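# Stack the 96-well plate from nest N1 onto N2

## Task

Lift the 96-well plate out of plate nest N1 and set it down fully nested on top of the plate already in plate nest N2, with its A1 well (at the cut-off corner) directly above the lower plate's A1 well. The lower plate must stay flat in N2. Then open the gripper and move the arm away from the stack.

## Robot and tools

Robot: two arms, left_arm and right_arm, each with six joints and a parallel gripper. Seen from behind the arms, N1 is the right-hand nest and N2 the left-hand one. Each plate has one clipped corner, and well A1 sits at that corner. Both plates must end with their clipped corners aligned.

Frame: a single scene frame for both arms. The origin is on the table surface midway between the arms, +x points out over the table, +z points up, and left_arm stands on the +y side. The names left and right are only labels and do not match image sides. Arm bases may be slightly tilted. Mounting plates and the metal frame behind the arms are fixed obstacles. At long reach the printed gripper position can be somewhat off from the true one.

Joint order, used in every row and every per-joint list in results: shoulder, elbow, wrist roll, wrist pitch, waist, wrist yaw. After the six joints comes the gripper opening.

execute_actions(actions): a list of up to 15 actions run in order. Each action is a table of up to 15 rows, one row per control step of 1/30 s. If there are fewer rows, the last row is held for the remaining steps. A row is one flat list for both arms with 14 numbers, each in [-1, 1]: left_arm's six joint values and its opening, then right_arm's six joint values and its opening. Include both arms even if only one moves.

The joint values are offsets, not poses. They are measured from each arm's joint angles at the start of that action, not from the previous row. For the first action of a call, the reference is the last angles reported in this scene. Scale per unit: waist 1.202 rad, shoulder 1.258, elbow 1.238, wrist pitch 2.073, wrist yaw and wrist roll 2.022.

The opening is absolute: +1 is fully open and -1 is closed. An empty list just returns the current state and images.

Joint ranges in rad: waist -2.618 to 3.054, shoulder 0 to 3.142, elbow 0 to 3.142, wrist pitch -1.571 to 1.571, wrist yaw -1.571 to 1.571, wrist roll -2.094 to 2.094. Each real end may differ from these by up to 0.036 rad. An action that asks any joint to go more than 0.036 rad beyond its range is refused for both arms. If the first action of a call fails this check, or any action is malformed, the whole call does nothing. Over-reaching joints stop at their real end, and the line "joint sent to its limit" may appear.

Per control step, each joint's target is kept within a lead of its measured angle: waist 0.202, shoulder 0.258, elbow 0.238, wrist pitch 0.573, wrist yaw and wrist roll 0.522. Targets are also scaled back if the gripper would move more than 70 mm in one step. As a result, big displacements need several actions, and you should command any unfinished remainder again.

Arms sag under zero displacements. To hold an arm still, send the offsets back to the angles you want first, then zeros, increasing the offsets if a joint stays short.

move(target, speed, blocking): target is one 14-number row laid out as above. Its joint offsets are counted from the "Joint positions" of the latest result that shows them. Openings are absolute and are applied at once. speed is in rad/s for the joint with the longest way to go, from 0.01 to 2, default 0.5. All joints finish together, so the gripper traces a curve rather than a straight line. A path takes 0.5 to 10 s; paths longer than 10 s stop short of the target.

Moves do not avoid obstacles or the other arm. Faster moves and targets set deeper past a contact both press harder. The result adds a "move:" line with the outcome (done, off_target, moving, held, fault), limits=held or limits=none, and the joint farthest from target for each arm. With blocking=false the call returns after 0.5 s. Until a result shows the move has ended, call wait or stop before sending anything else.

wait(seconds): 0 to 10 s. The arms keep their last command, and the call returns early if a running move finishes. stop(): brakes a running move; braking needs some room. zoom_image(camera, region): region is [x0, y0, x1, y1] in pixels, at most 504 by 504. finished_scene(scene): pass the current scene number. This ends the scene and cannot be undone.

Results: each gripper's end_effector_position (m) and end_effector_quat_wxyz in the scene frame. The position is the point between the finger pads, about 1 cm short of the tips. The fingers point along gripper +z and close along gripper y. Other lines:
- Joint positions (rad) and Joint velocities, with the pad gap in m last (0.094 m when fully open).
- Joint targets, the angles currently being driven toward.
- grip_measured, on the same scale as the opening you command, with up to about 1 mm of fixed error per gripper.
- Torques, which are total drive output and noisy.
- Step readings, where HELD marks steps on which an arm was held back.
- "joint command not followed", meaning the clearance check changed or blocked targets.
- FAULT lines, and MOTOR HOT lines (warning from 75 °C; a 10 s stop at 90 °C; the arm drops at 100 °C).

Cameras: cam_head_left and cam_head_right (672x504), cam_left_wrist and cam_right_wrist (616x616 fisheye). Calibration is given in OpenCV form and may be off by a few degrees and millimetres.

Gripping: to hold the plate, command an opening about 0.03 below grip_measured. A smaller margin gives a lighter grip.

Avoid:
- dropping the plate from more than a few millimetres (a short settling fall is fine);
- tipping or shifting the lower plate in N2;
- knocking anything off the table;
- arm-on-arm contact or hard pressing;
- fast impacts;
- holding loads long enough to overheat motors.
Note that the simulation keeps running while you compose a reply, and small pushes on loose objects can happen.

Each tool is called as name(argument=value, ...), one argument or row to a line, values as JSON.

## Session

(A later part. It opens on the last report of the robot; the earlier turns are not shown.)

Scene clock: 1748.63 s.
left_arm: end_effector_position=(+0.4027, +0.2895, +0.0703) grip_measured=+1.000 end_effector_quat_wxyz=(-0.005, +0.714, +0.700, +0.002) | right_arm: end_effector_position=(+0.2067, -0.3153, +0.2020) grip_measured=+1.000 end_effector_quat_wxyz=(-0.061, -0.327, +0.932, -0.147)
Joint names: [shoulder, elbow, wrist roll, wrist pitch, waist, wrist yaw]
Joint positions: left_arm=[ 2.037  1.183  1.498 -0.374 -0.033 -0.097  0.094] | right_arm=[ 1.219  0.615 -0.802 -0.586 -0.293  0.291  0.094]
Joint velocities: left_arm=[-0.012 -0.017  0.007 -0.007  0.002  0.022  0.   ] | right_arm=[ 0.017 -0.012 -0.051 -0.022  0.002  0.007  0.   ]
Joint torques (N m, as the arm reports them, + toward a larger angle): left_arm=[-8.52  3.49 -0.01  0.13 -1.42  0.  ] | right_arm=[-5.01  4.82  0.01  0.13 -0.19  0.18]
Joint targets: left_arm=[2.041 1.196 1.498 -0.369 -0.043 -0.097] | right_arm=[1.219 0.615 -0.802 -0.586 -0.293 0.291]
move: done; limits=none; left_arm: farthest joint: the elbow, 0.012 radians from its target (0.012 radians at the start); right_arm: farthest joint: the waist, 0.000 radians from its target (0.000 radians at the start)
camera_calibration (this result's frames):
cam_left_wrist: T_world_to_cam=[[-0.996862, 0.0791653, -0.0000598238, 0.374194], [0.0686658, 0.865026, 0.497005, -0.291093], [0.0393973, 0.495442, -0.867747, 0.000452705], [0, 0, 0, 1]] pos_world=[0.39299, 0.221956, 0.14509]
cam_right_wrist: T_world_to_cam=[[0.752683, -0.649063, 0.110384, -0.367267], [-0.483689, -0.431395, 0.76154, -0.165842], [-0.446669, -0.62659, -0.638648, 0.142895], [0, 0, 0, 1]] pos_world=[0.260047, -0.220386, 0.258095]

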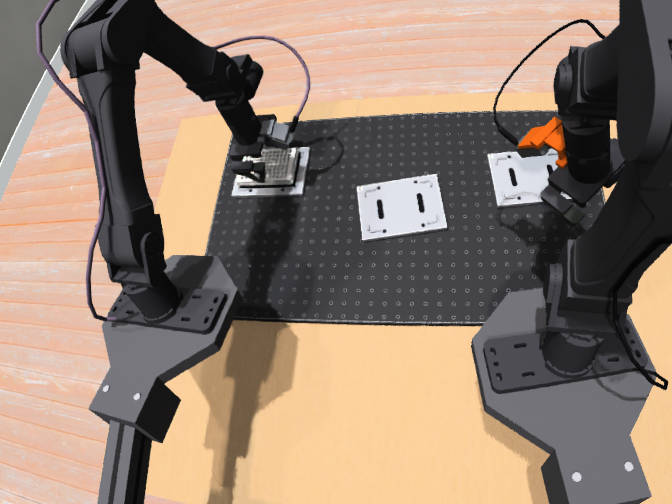

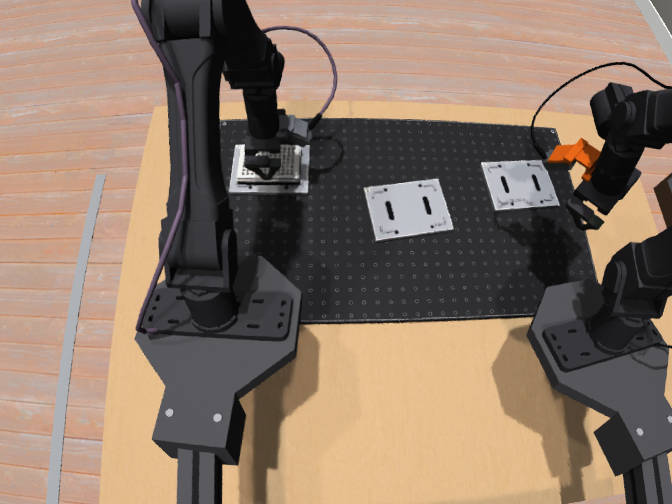

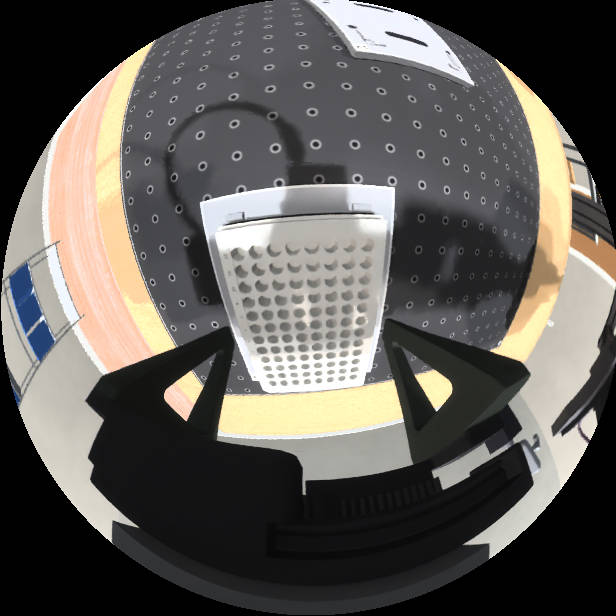

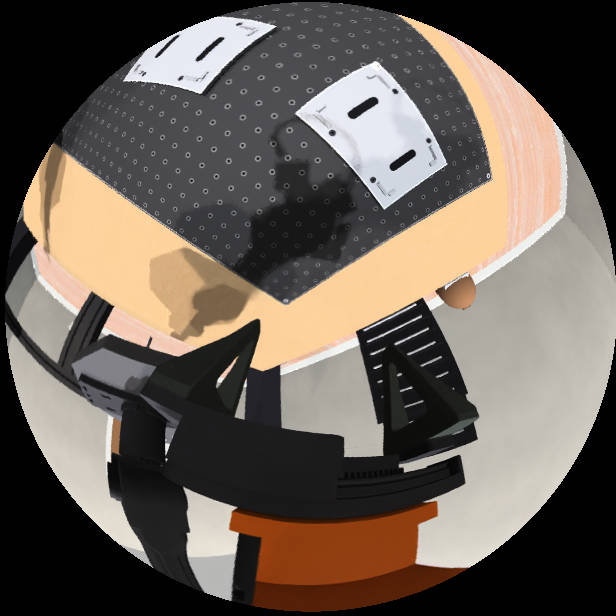

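execute_actions(
  actions=[
    [[0,0.01,0,0,0,0,0.95,0,0,0,0,0,0,1],[0,0.01,0,0,0,0,0.92,0,0,0,0,0,0,1],[0,0.01,0,0,0,0,0.89,0,0,0,0,0,0,1],[0,0.01,0,0,0,0,0.87,0,0,0,0,0,0,1],[0,0.01,0,0,0,0,0.85,0,0,0,0,0,0,1],[0,0.01,0,0,0,0,0.835,0,0,0,0,0,0,1],[0,0.01,0,0,0,0,0.82,0,0,0,0,0,0,1],[0,0.01,0,0,0,0,0.81,0,0,0,0,0,0,1],[0,0.01,0,0,0,0,0.80,0,0,0,0,0,0,1],[0,0.01,0,0,0,0,0.79,0,0,0,0,0,0,1],[0,0.01,0,0,0,0,0.78,0,0,0,0,0,0,1],[0,0.01,0,0,0,0,0.77,0,0,0,0,0,0,1],[0,0.01,0,0,0,0,0.765,0,0,0,0,0,0,1],[0,0.01,0,0,0,0,0.76,0,0,0,0,0,0,1],[0,0.01,0,0,0,0,0.755,0,0,0,0,0,0,1]],
  ],
)

zoom_image(
  camera="cam_left_wrist",
  region=[195, 180, 405, 260],
)

Scene clock: 1759.57 s.
left_arm: end_effector_position=(+0.4028, +0.2895, +0.0703) grip_measured=+0.760 end_effector_quat_wxyz=(-0.005, +0.714, +0.700, +0.003) | right_arm: end_effector_position=(+0.2067, -0.3153, +0.2020) grip_measured=+1.000 end_effector_quat_wxyz=(-0.061, -0.327, +0.932, -0.147)
Joint names: [shoulder, elbow, wrist roll, wrist pitch, waist, wrist yaw]
Joint positions: left_arm=[ 2.037  1.183  1.498 -0.373 -0.033 -0.097  0.083] | right_arm=[ 1.219  0.615 -0.802 -0.586 -0.293  0.291  0.094]
Joint velocities: left_arm=[-0.007  0.032  0.037  0.037  0.007 -0.007 -0.005] | right_arm=[ 0.007 -0.002  0.007 -0.051 -0.002  0.037  0.   ]
Joint torques (N m, as the arm reports them, + toward a larger angle): left_arm=[-8.78  3.5   0.    0.12 -0.74  0.01] | right_arm=[-5.03  4.81  0.02  0.12 -0.15  0.18]
Joint targets: left_arm=[2.037 1.196 1.498 -0.374 -0.033 -0.097] | right_arm=[1.219 0.615 -0.802 -0.586 -0.293 0.291]
Step readings (joint positions):
0: left_arm=[2.037 1.183 1.498 -0.373 -0.033 -0.097] | right_arm=[1.219 0.615 -0.802 -0.586 -0.293 0.291]
1: left_arm=[2.037 1.183 1.498 -0.373 -0.033 -0.097] | right_arm=[1.219 0.615 -0.802 -0.586 -0.293 0.291]
2: left_arm=[2.037 1.183 1.498 -0.373 -0.033 -0.097] | right_arm=[1.219 0.615 -0.802 -0.586 -0.293 0.291]
4: left_arm=[2.037 1.183 1.498 -0.373 -0.033 -0.097] | right_arm=[1.219 0.615 -0.802 -0.586 -0.293 0.291]
8: left_arm=[2.037 1.183 1.498 -0.373 -0.033 -0.097] | right_arm=[1.219 0.615 -0.802 -0.586 -0.293 0.291]
15: Joint positions above
camera_calibration (this result's frames):
cam_left_wrist: T_world_to_cam=[[-0.996864, 0.0791327, -0.000439863, 0.374326], [0.0684495, 0.865046, 0.497001, -0.29101], [0.0397095, 0.495412, -0.86775, 0.000335771], [0, 0, 0, 1]] pos_world=[0.393058, 0.221949, 0.145088]
cam_right_wrist: T_world_to_cam=[[0.752683, -0.649063, 0.110384, -0.367267], [-0.483689, -0.431395, 0.76154, -0.165842], [-0.446669, -0.62659, -0.638648, 0.142895], [0, 0, 0, 1]] pos_world=[0.260047, -0.220386, 0.258095]

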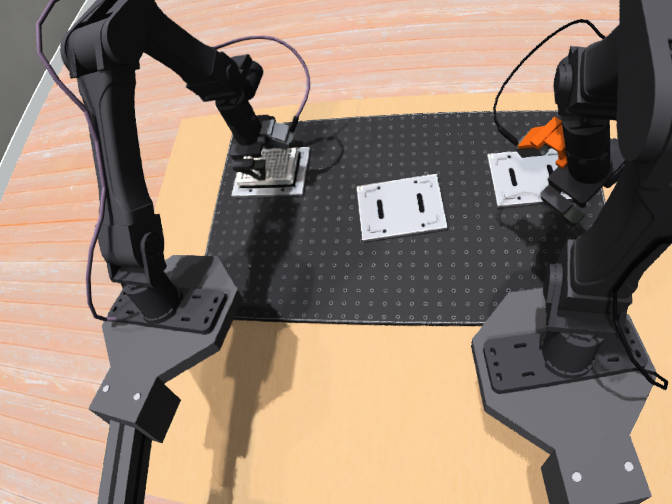

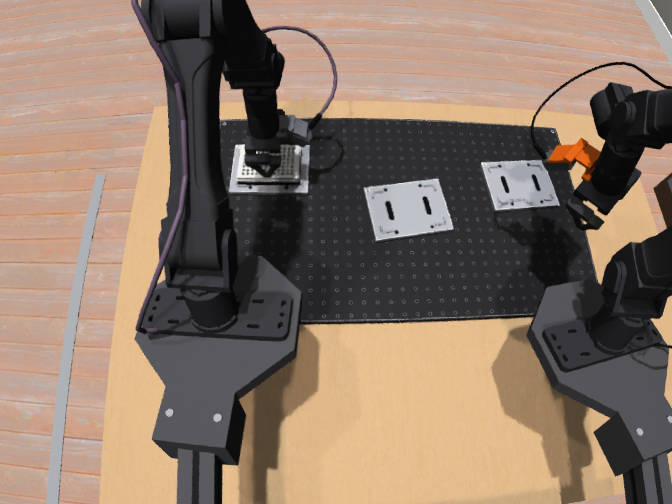

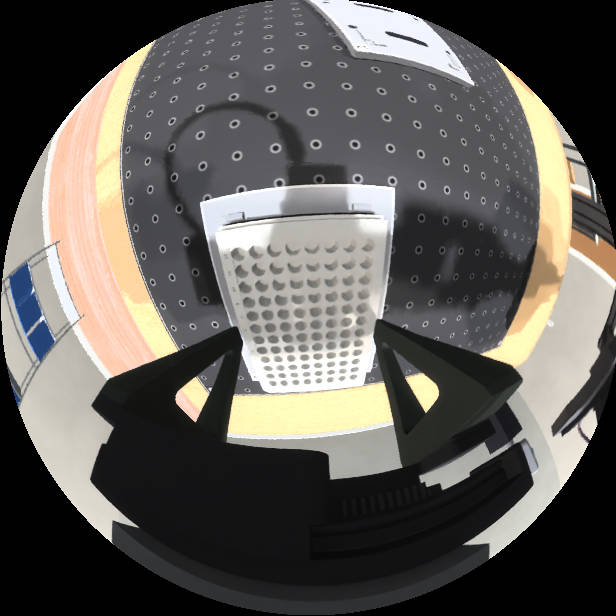

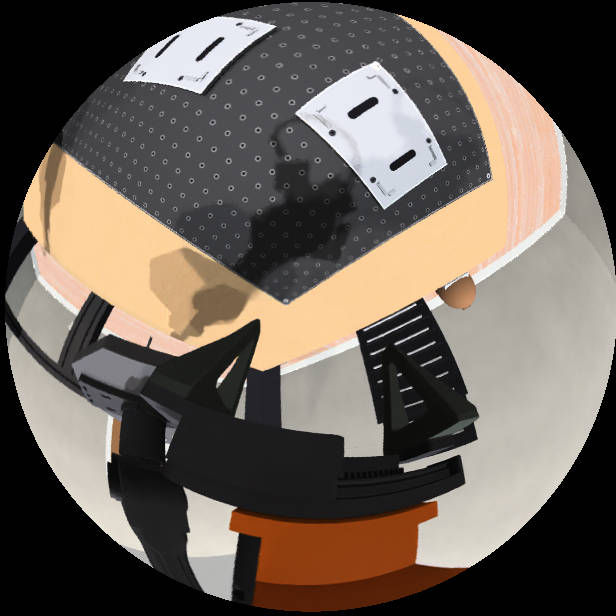

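Region (195, 180, 405, 260) of cam_left_wrist's 616x616 image, scaled by 2.400, with more detail than that image has; it fills the top 192 rows of this view, and the rest is white.

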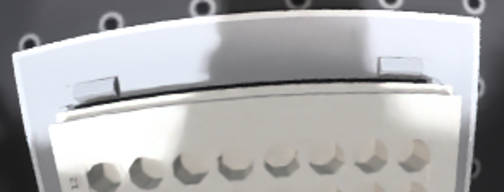

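execute_actions(
  actions=[
    [[0,0.01,0,0,0,0,0.752,0,0,0,0,0,0,1],[0,0.01,0,0,0,0,0.749,0,0,0,0,0,0,1],[0,0.01,0,0,0,0,0.746,0,0,0,0,0,0,1],[0,0.01,0,0,0,0,0.743,0,0,0,0,0,0,1],[0,0.01,0,0,0,0,0.74,0,0,0,0,0,0,1],[0,0.01,0,0,0,0,0.737,0,0,0,0,0,0,1],[0,0.01,0,0,0,0,0.734,0,0,0,0,0,0,1],[0,0.01,0,0,0,0,0.731,0,0,0,0,0,0,1],[0,0.01,0,0,0,0,0.728,0,0,0,0,0,0,1],[0,0.01,0,0,0,0,0.725,0,0,0,0,0,0,1]],
  ],
)

zoom_image(
  camera="cam_left_wrist",
  region=[195, 180, 405, 260],
)

Scene clock: 1765.37 s.
left_arm: end_effector_position=(+0.4028, +0.2895, +0.0703) grip_measured=+0.728 end_effector_quat_wxyz=(-0.005, +0.714, +0.700, +0.003) | right_arm: end_effector_position=(+0.2067, -0.3153, +0.2020) grip_measured=+1.000 end_effector_quat_wxyz=(-0.061, -0.327, +0.932, -0.147)
Joint names: [shoulder, elbow, wrist roll, wrist pitch, waist, wrist yaw]
Joint positions: left_arm=[ 2.037  1.183  1.498 -0.373 -0.033 -0.097  0.081] | right_arm=[ 1.219  0.615 -0.802 -0.586 -0.293  0.291  0.094]
Joint velocities: left_arm=[-0.002 -0.017  0.007 -0.007 -0.012  0.007 -0.   ] | right_arm=[ 0.002  0.002  0.081 -0.037 -0.007 -0.007  0.   ]
Joint torques (N m, as the arm reports them, + toward a larger angle): left_arm=[-8.78  3.5   0.    0.13 -0.74  0.  ] | right_arm=[-5.    4.82  0.01  0.13 -0.16  0.18]
Joint targets: left_arm=[2.037 1.196 1.498 -0.373 -0.033 -0.097] | right_arm=[1.219 0.615 -0.802 -0.586 -0.293 0.291]
Step readings (joint positions):
0: left_arm=[2.037 1.183 1.498 -0.373 -0.033 -0.097] | right_arm=[1.219 0.615 -0.802 -0.586 -0.293 0.291]
1: left_arm=[2.037 1.183 1.498 -0.373 -0.033 -0.097] | right_arm=[1.219 0.615 -0.802 -0.586 -0.293 0.291]
2: left_arm=[2.037 1.183 1.498 -0.373 -0.033 -0.097] | right_arm=[1.219 0.615 -0.802 -0.586 -0.293 0.291]
4: left_arm=[2.037 1.183 1.498 -0.373 -0.033 -0.097] | right_arm=[1.219 0.615 -0.802 -0.586 -0.293 0.291]
8: left_arm=[2.037 1.183 1.498 -0.373 -0.033 -0.097] | right_arm=[1.219 0.615 -0.802 -0.586 -0.293 0.291]
15: Joint positions above
camera_calibration (this result's frames):
cam_left_wrist: T_world_to_cam=[[-0.996864, 0.0791327, -0.000439863, 0.374326], [0.0684495, 0.865046, 0.497001, -0.29101], [0.0397095, 0.495412, -0.86775, 0.000335771], [0, 0, 0, 1]] pos_world=[0.393058, 0.221949, 0.145088]
cam_right_wrist: T_world_to_cam=[[0.752683, -0.649063, 0.110384, -0.367267], [-0.483689, -0.431395, 0.76154, -0.165842], [-0.446669, -0.62659, -0.638648, 0.142895], [0, 0, 0, 1]] pos_world=[0.260047, -0.220386, 0.258095]

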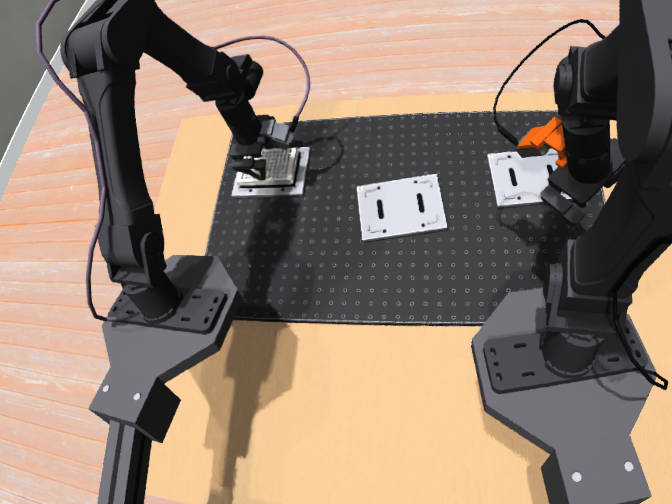

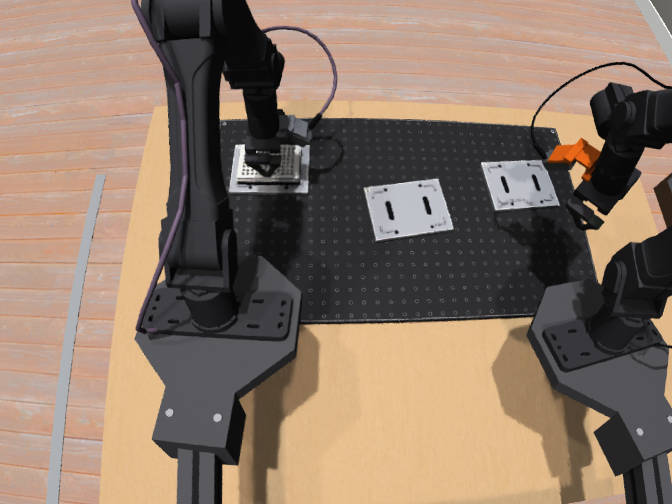

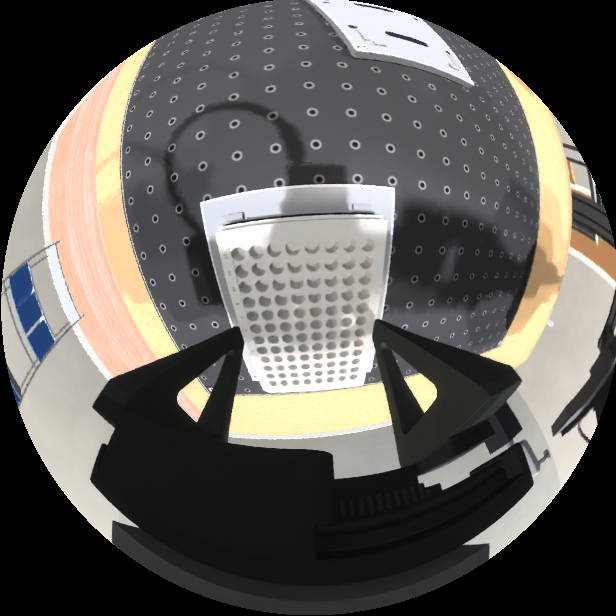

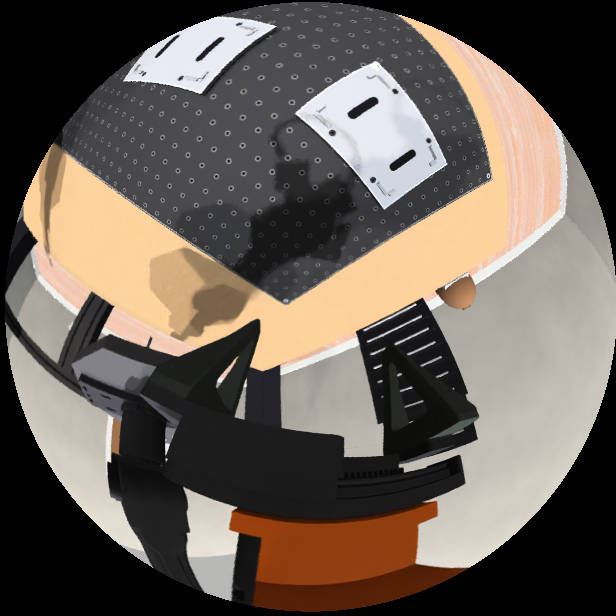

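Region (195, 180, 405, 260) of cam_left_wrist's 616x616 image, scaled by 2.400, with more detail than that image has; it fills the top 192 rows of this view, and the rest is white.

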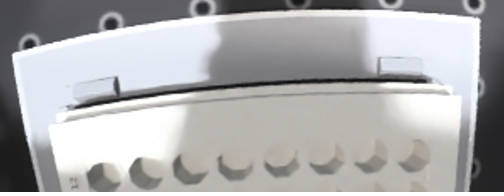

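execute_actions(
  actions=[
    [[0,0.01,0,0,0,0,0.722,0,0,0,0,0,0,1],[0,0.01,0,0,0,0,0.719,0,0,0,0,0,0,1],[0,0.01,0,0,0,0,0.716,0,0,0,0,0,0,1],[0,0.01,0,0,0,0,0.713,0,0,0,0,0,0,1],[0,0.01,0,0,0,0,0.71,0,0,0,0,0,0,1],[0,0.01,0,0,0,0,0.707,0,0,0,0,0,0,1],[0,0.01,0,0,0,0,0.704,0,0,0,0,0,0,1],[0,0.01,0,0,0,0,0.701,0,0,0,0,0,0,1],[0,0.01,0,0,0,0,0.698,0,0,0,0,0,0,1],[0,0.01,0,0,0,0,0.695,0,0,0,0,0,0,1]],
  ],
)

zoom_image(
  camera="cam_left_wrist",
  region=[195, 180, 405, 260],
)

zoom_image(
  camera="cam_left_wrist",
  region=[200, 270, 420, 380],
)

Scene clock: 1772.27 s.
left_arm: end_effector_position=(+0.4028, +0.2895, +0.0703) grip_measured=+0.698 end_effector_quat_wxyz=(-0.005, +0.714, +0.700, +0.003) | right_arm: end_effector_position=(+0.2067, -0.3153, +0.2020) grip_measured=+1.000 end_effector_quat_wxyz=(-0.061, -0.327, +0.932, -0.147)
Joint names: [shoulder, elbow, wrist roll, wrist pitch, waist, wrist yaw]
Joint positions: left_arm=[ 2.037  1.183  1.498 -0.373 -0.033 -0.097  0.08 ] | right_arm=[ 1.219  0.615 -0.802 -0.586 -0.293  0.291  0.094]
Joint velocities: left_arm=[ 0.002  0.007  0.037  0.007  0.017  0.051 -0.001] | right_arm=[-0.022 -0.007  0.022  0.051 -0.002 -0.051  0.   ]
Joint torques (N m, as the arm reports them, + toward a larger angle): left_arm=[-8.77  3.49  0.    0.12 -0.74  0.01] | right_arm=[-5.01  4.79  0.01  0.13 -0.18  0.18]
Joint targets: left_arm=[2.037 1.196 1.498 -0.373 -0.033 -0.097] | right_arm=[1.219 0.615 -0.802 -0.586 -0.293 0.291]
Step readings (joint positions):
0: left_arm=[2.037 1.183 1.498 -0.373 -0.033 -0.097] | right_arm=[1.219 0.615 -0.802 -0.586 -0.293 0.291]
1: left_arm=[2.037 1.183 1.498 -0.373 -0.033 -0.097] | right_arm=[1.219 0.615 -0.802 -0.586 -0.293 0.291]
2: left_arm=[2.037 1.183 1.498 -0.373 -0.033 -0.097] | right_arm=[1.219 0.615 -0.802 -0.586 -0.293 0.291]
4: left_arm=[2.037 1.183 1.498 -0.373 -0.033 -0.097] | right_arm=[1.219 0.615 -0.802 -0.586 -0.293 0.291]
8: left_arm=[2.037 1.183 1.498 -0.373 -0.033 -0.097] | right_arm=[1.219 0.615 -0.802 -0.586 -0.293 0.291]
15: Joint positions above
camera_calibration (this result's frames):
cam_left_wrist: T_world_to_cam=[[-0.996864, 0.0791327, -0.000439863, 0.374326], [0.0684495, 0.865046, 0.497001, -0.29101], [0.0397095, 0.495412, -0.86775, 0.000335771], [0, 0, 0, 1]] pos_world=[0.393058, 0.221949, 0.145088]
cam_right_wrist: T_world_to_cam=[[0.752683, -0.649063, 0.110384, -0.367267], [-0.483689, -0.431395, 0.76154, -0.165842], [-0.446669, -0.62659, -0.638648, 0.142895], [0, 0, 0, 1]] pos_world=[0.260047, -0.220386, 0.258095]

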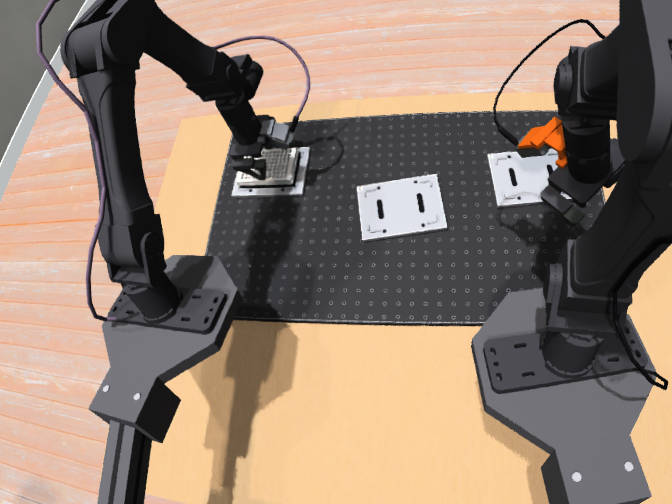

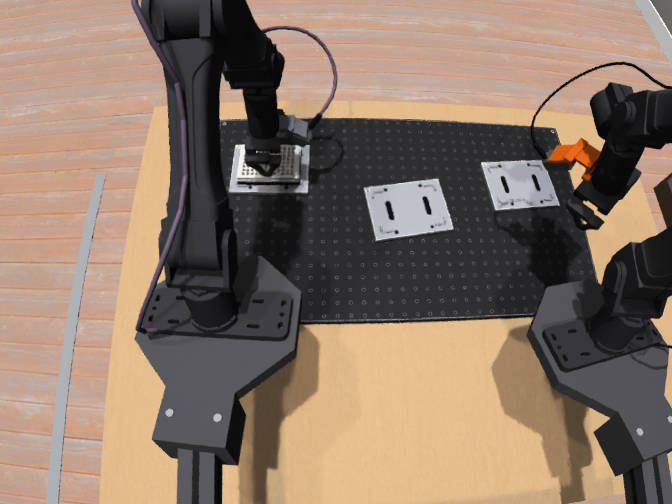

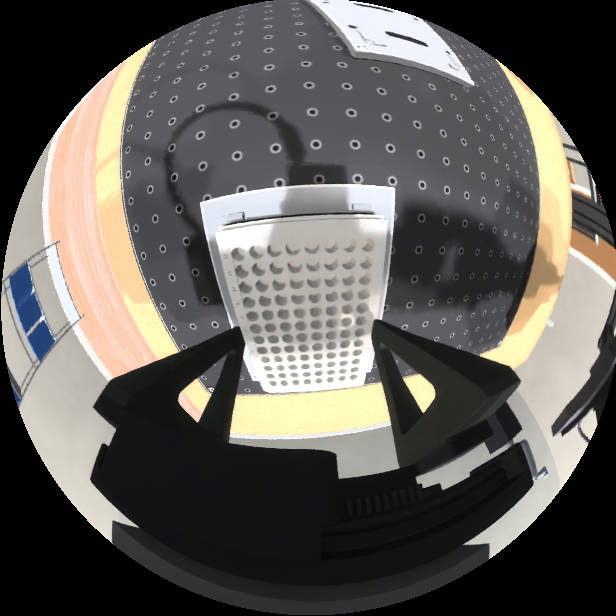

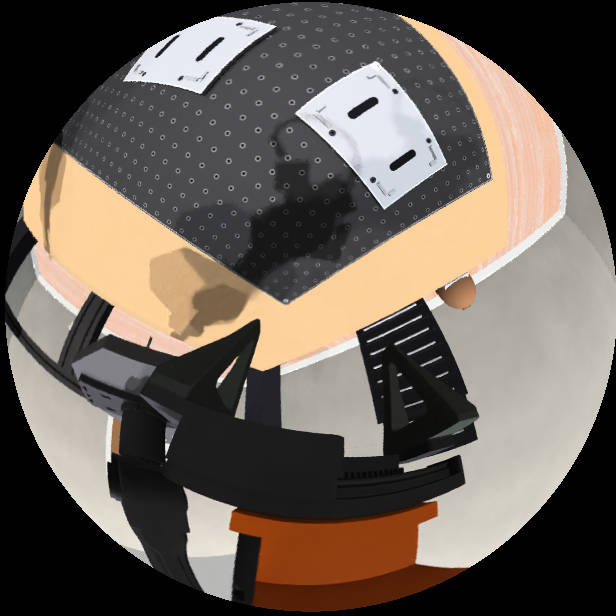

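Region (195, 180, 405, 260) of cam_left_wrist's 616x616 image, scaled by 2.400, with more detail than that image has; it fills the top 192 rows of this view, and the rest is white.

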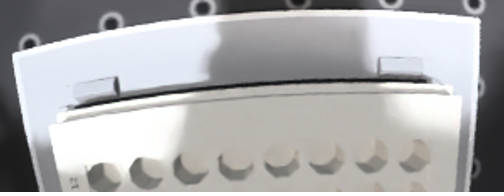

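Region (200, 270, 420, 380) of cam_left_wrist's 616x616 image, scaled by 2.291, with more detail than that image has.

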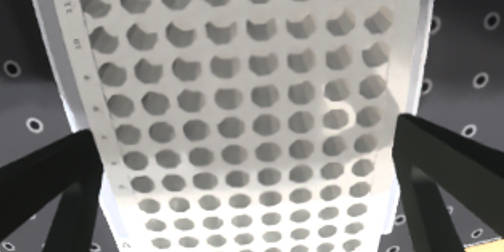

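execute_actions(
  actions=[],
)

Scene clock: 1787.83 s.
left_arm: end_effector_position=(+0.4028, +0.2895, +0.0703) grip_measured=+0.698 end_effector_quat_wxyz=(-0.005, +0.714, +0.700, +0.003) | right_arm: end_effector_position=(+0.2067, -0.3153, +0.2020) grip_measured=+1.000 end_effector_quat_wxyz=(-0.061, -0.327, +0.932, -0.147)
Joint names: [shoulder, elbow, wrist roll, wrist pitch, waist, wrist yaw]
Joint positions: left_arm=[ 2.037  1.183  1.498 -0.373 -0.033 -0.097  0.08 ] | right_arm=[ 1.219  0.615 -0.802 -0.586 -0.293  0.291  0.094]
Joint velocities: left_arm=[ 0.002  0.012 -0.037  0.022  0.002  0.066 -0.001] | right_arm=[-0.012 -0.002  0.022  0.007  0.002  0.007  0.   ]
Joint torques (N m, as the arm reports them, + toward a larger angle): left_arm=[-8.78  3.5   0.    0.13 -0.74  0.  ] | right_arm=[-5.02  4.82  0.01  0.14 -0.18  0.18]
Joint targets: left_arm=[2.037 1.196 1.498 -0.373 -0.033 -0.097] | right_arm=[1.219 0.615 -0.802 -0.586 -0.293 0.291]
camera_calibration (this result's frames):
cam_left_wrist: T_world_to_cam=[[-0.996864, 0.0791327, -0.000439863, 0.374326], [0.0684495, 0.865046, 0.497001, -0.29101], [0.0397095, 0.495412, -0.86775, 0.000335771], [0, 0, 0, 1]] pos_world=[0.393058, 0.221949, 0.145088]
cam_right_wrist: T_world_to_cam=[[0.752683, -0.649063, 0.110384, -0.367267], [-0.483689, -0.431395, 0.76154, -0.165842], [-0.446669, -0.62659, -0.638648, 0.142895], [0, 0, 0, 1]] pos_world=[0.260047, -0.220386, 0.258095]

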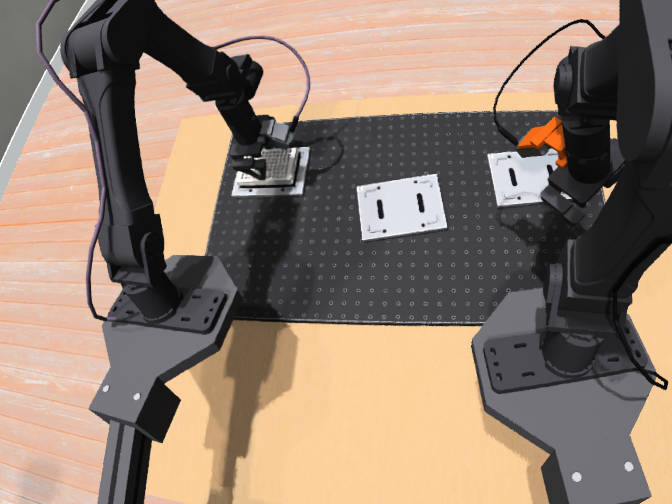

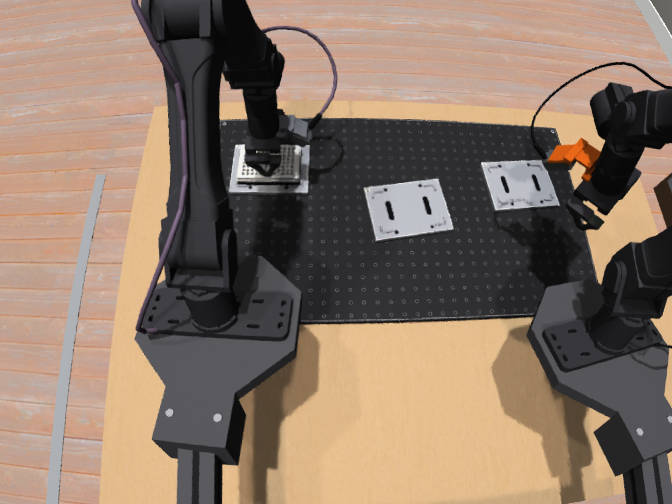

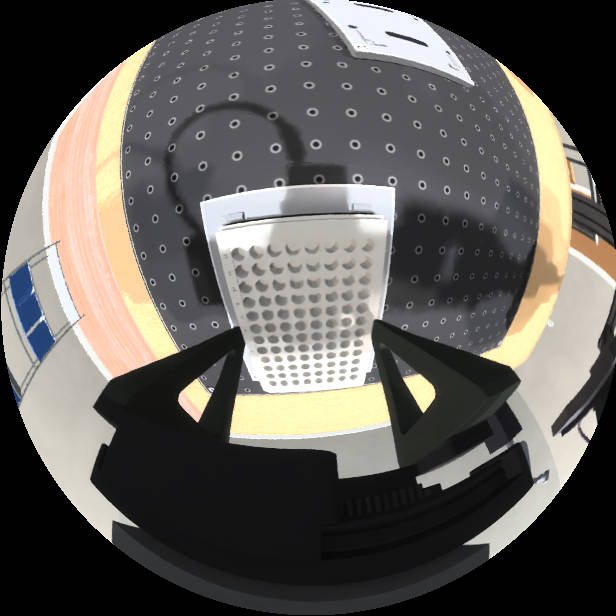

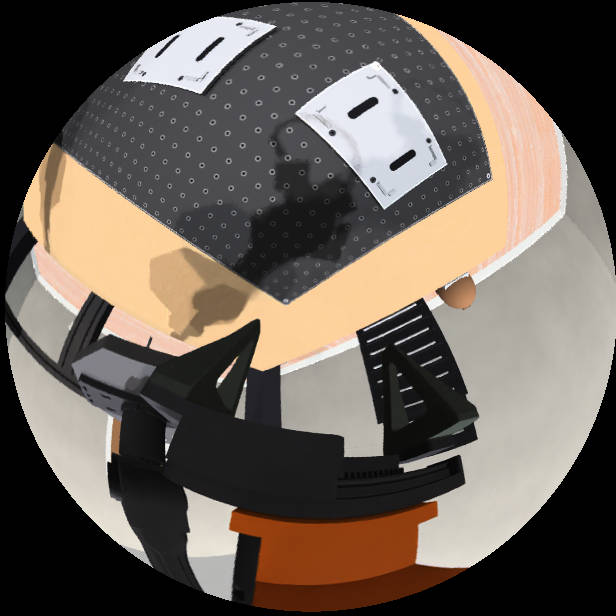

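zoom_image(
  camera="cam_left_wrist",
  region=[180, 160, 430, 410],
)

Region (180, 160, 430, 410) of cam_left_wrist's 616x616 image, scaled by 2.016, with more detail than that image has.

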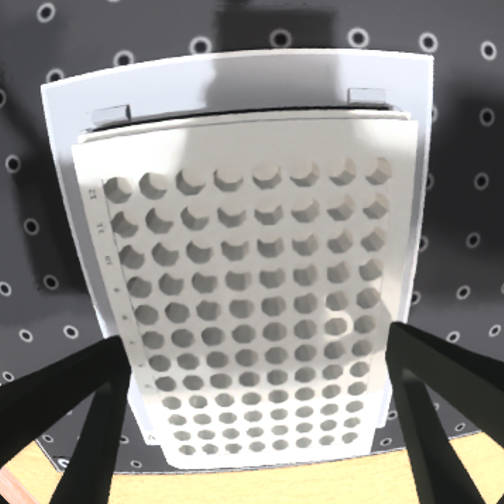

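execute_actions(
  actions=[
    [[0,0.005,0,0,0,0,0.86,0,0,0,0,0,0,1]],
    [[0.004,0.005,0,0.002,0,0,0.86,0,0,0,0,0,0,1],[0.0075,0.005,0,0.004,0,0,0.86,0,0,0,0,0,0,1]],
  ],
)

Scene clock: 1813.97 s.
left_arm: end_effector_position=(+0.4037, +0.2894, +0.0703) grip_measured=+0.857 end_effector_quat_wxyz=(-0.004, +0.714, +0.700, +0.004) | right_arm: end_effector_position=(+0.2067, -0.3153, +0.2020) grip_measured=+1.000 end_effector_quat_wxyz=(-0.061, -0.327, +0.932, -0.147)
Joint names: [shoulder, elbow, wrist roll, wrist pitch, waist, wrist yaw]
Joint positions: left_arm=[ 2.037  1.183  1.498 -0.37  -0.033 -0.097  0.087] | right_arm=[ 1.219  0.615 -0.802 -0.586 -0.293  0.291  0.094]
Joint velocities: left_arm=[ 0.007  0.022 -0.022 -0.066  0.022  0.007  0.   ] | right_arm=[-0.002 -0.007  0.007 -0.051  0.007 -0.007  0.   ]
Joint torques (N m, as the arm reports them, + toward a larger angle): left_arm=[-8.15  3.1   0.    0.19 -0.74  0.  ] | right_arm=[-5.03  4.82  0.01  0.13 -0.15  0.16]
Joint targets: left_arm=[2.047 1.189 1.498 -0.365 -0.033 -0.097] | right_arm=[1.219 0.615 -0.802 -0.586 -0.293 0.291]
Step readings (joint positions; steps 1 to 15: 1st action; 16 to 30: 2nd action):
0: left_arm=[2.037 1.183 1.498 -0.373 -0.033 -0.097] | right_arm=[1.219 0.615 -0.802 -0.586 -0.293 0.291]
1: left_arm=[2.037 1.183 1.498 -0.373 -0.033 -0.097] | right_arm=[1.219 0.615 -0.802 -0.586 -0.293 0.291]
2: left_arm=[2.037 1.183 1.498 -0.373 -0.033 -0.097] | right_arm=[1.219 0.615 -0.802 -0.586 -0.293 0.291]
4: left_arm=[2.037 1.183 1.498 -0.373 -0.033 -0.097] | right_arm=[1.219 0.615 -0.802 -0.586 -0.293 0.291]
8: left_arm=[2.037 1.183 1.498 -0.373 -0.033 -0.097] | right_arm=[1.219 0.615 -0.802 -0.586 -0.293 0.291]
15: left_arm=[2.037 1.183 1.498 -0.373 -0.033 -0.097] | right_arm=[1.219 0.615 -0.802 -0.586 -0.293 0.291]
16: left_arm=[2.037 1.183 1.498 -0.373 -0.033 -0.097] | right_arm=[1.219 0.615 -0.802 -0.586 -0.293 0.291]
17: left_arm=[2.037 1.183 1.498 -0.373 -0.033 -0.097] | right_arm=[1.219 0.615 -0.802 -0.586 -0.293 0.291]
19: left_arm=[2.037 1.183 1.498 -0.372 -0.033 -0.097] | right_arm=[1.219 0.615 -0.802 -0.586 -0.293 0.291]
23: left_arm=[2.037 1.183 1.498 -0.370 -0.033 -0.097] | right_arm=[1.219 0.615 -0.802 -0.586 -0.293 0.291]
30: Joint positions above
camera_calibration (this result's frames):
cam_left_wrist: T_world_to_cam=[[-0.996881, 0.0788062, -0.00424023, 0.375639], [0.066286, 0.865243, 0.496951, -0.290176], [0.0428317, 0.49512, -0.867768, -0.000835864], [0, 0, 0, 1]] pos_world=[0.393738, 0.221884, 0.145071]
cam_right_wrist: T_world_to_cam=[[0.752683, -0.649063, 0.110384, -0.367267], [-0.483689, -0.431395, 0.76154, -0.165842], [-0.446669, -0.62659, -0.638648, 0.142895], [0, 0, 0, 1]] pos_world=[0.260047, -0.220386, 0.258095]

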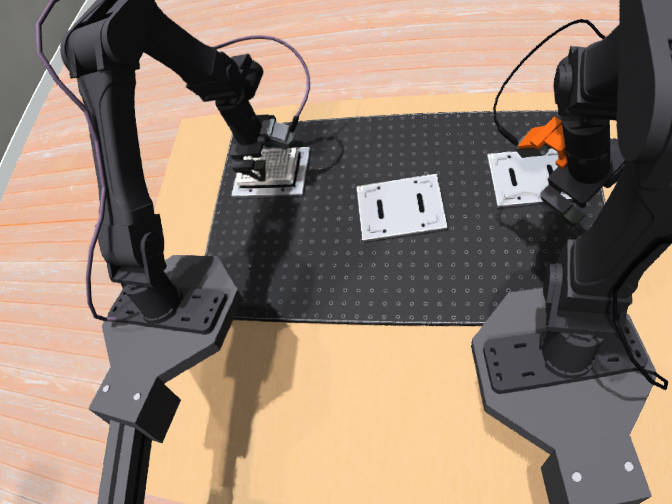

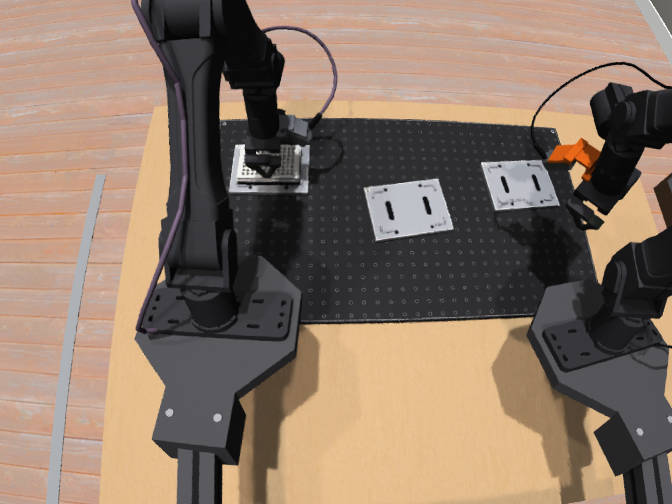

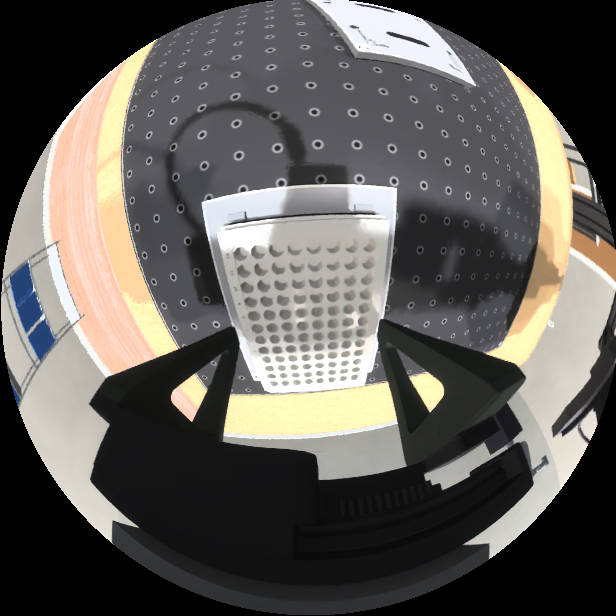

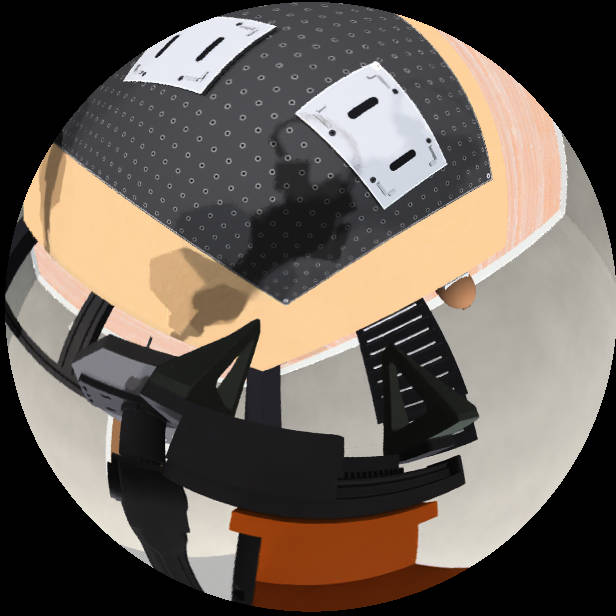

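execute_actions(
  actions=[
    [[0.010,0.005,0,0.002,0,0,0.86,0,0,0,0,0,0,1],[0.012,0.005,0,0.002,0,0,0.86,0,0,0,0,0,0,1]],
  ],
)

Scene clock: 1816.40 s.
left_arm: end_effector_position=(+0.4037, +0.2894, +0.0703) grip_measured=+0.857 end_effector_quat_wxyz=(-0.004, +0.714, +0.700, +0.004) | right_arm: end_effector_position=(+0.2067, -0.3153, +0.2020) grip_measured=+1.000 end_effector_quat_wxyz=(-0.061, -0.327, +0.932, -0.147)
Joint names: [shoulder, elbow, wrist roll, wrist pitch, waist, wrist yaw]
Joint positions: left_arm=[ 2.037  1.183  1.498 -0.37  -0.033 -0.097  0.087] | right_arm=[ 1.219  0.615 -0.802 -0.586 -0.293  0.291  0.094]
Joint velocities: left_arm=[-0.017 -0.007 -0.022 -0.037  0.002 -0.007  0.001] | right_arm=[ 0.002  0.002 -0.022 -0.022 -0.002  0.066  0.   ]
Joint torques (N m, as the arm reports them, + toward a larger angle): left_arm=[-7.76  3.09  0.    0.17 -0.73  0.  ] | right_arm=[-5.    4.81  0.02  0.13 -0.15  0.18]
Joint targets: left_arm=[2.053 1.189 1.498 -0.366 -0.033 -0.097] | right_arm=[1.219 0.615 -0.802 -0.586 -0.293 0.291]
Step readings (joint positions):
0: left_arm=[2.037 1.183 1.498 -0.370 -0.033 -0.097] | right_arm=[1.219 0.615 -0.802 -0.586 -0.293 0.291]
1: left_arm=[2.037 1.183 1.498 -0.370 -0.033 -0.097] | right_arm=[1.219 0.615 -0.802 -0.586 -0.293 0.291]
2: left_arm=[2.037 1.183 1.498 -0.370 -0.033 -0.097] | right_arm=[1.219 0.615 -0.802 -0.586 -0.293 0.291]
4: left_arm=[2.037 1.183 1.498 -0.370 -0.033 -0.097] | right_arm=[1.219 0.615 -0.802 -0.586 -0.293 0.291]
8: left_arm=[2.037 1.183 1.498 -0.370 -0.033 -0.097] | right_arm=[1.219 0.615 -0.802 -0.586 -0.293 0.291]
15: Joint positions above
camera_calibration (this result's frames):
cam_left_wrist: T_world_to_cam=[[-0.996881, 0.0788062, -0.00424023, 0.375639], [0.066286, 0.865243, 0.496951, -0.290176], [0.0428317, 0.49512, -0.867768, -0.000835864], [0, 0, 0, 1]] pos_world=[0.393738, 0.221884, 0.145071]
cam_right_wrist: T_world_to_cam=[[0.752683, -0.649063, 0.110384, -0.367267], [-0.483689, -0.431395, 0.76154, -0.165842], [-0.446669, -0.62659, -0.638648, 0.142895], [0, 0, 0, 1]] pos_world=[0.260047, -0.220386, 0.258095]

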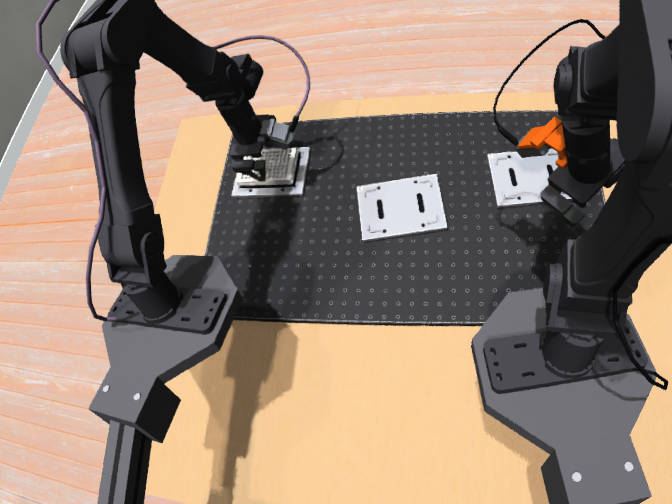

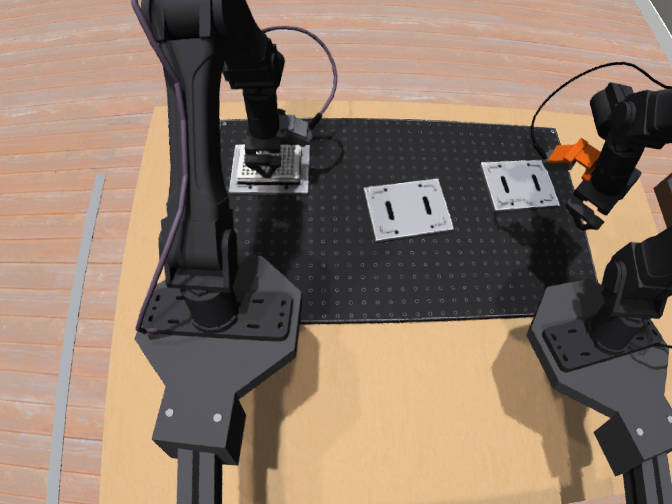

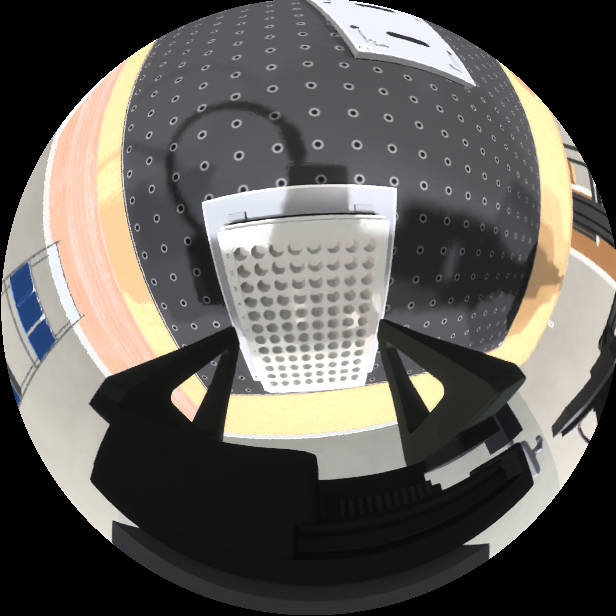

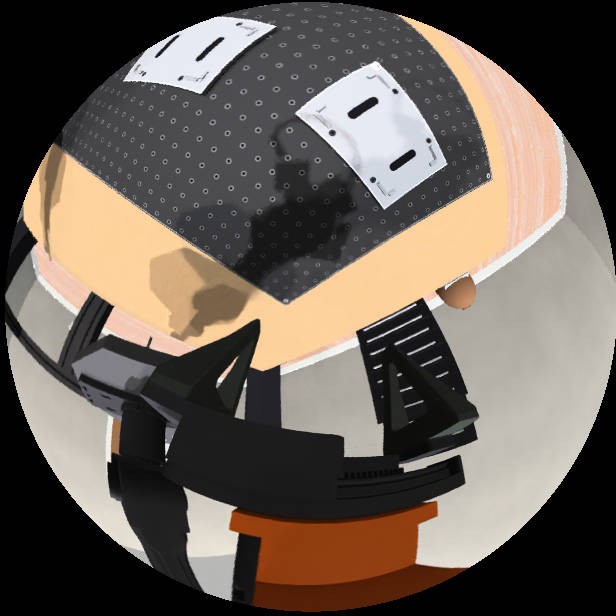

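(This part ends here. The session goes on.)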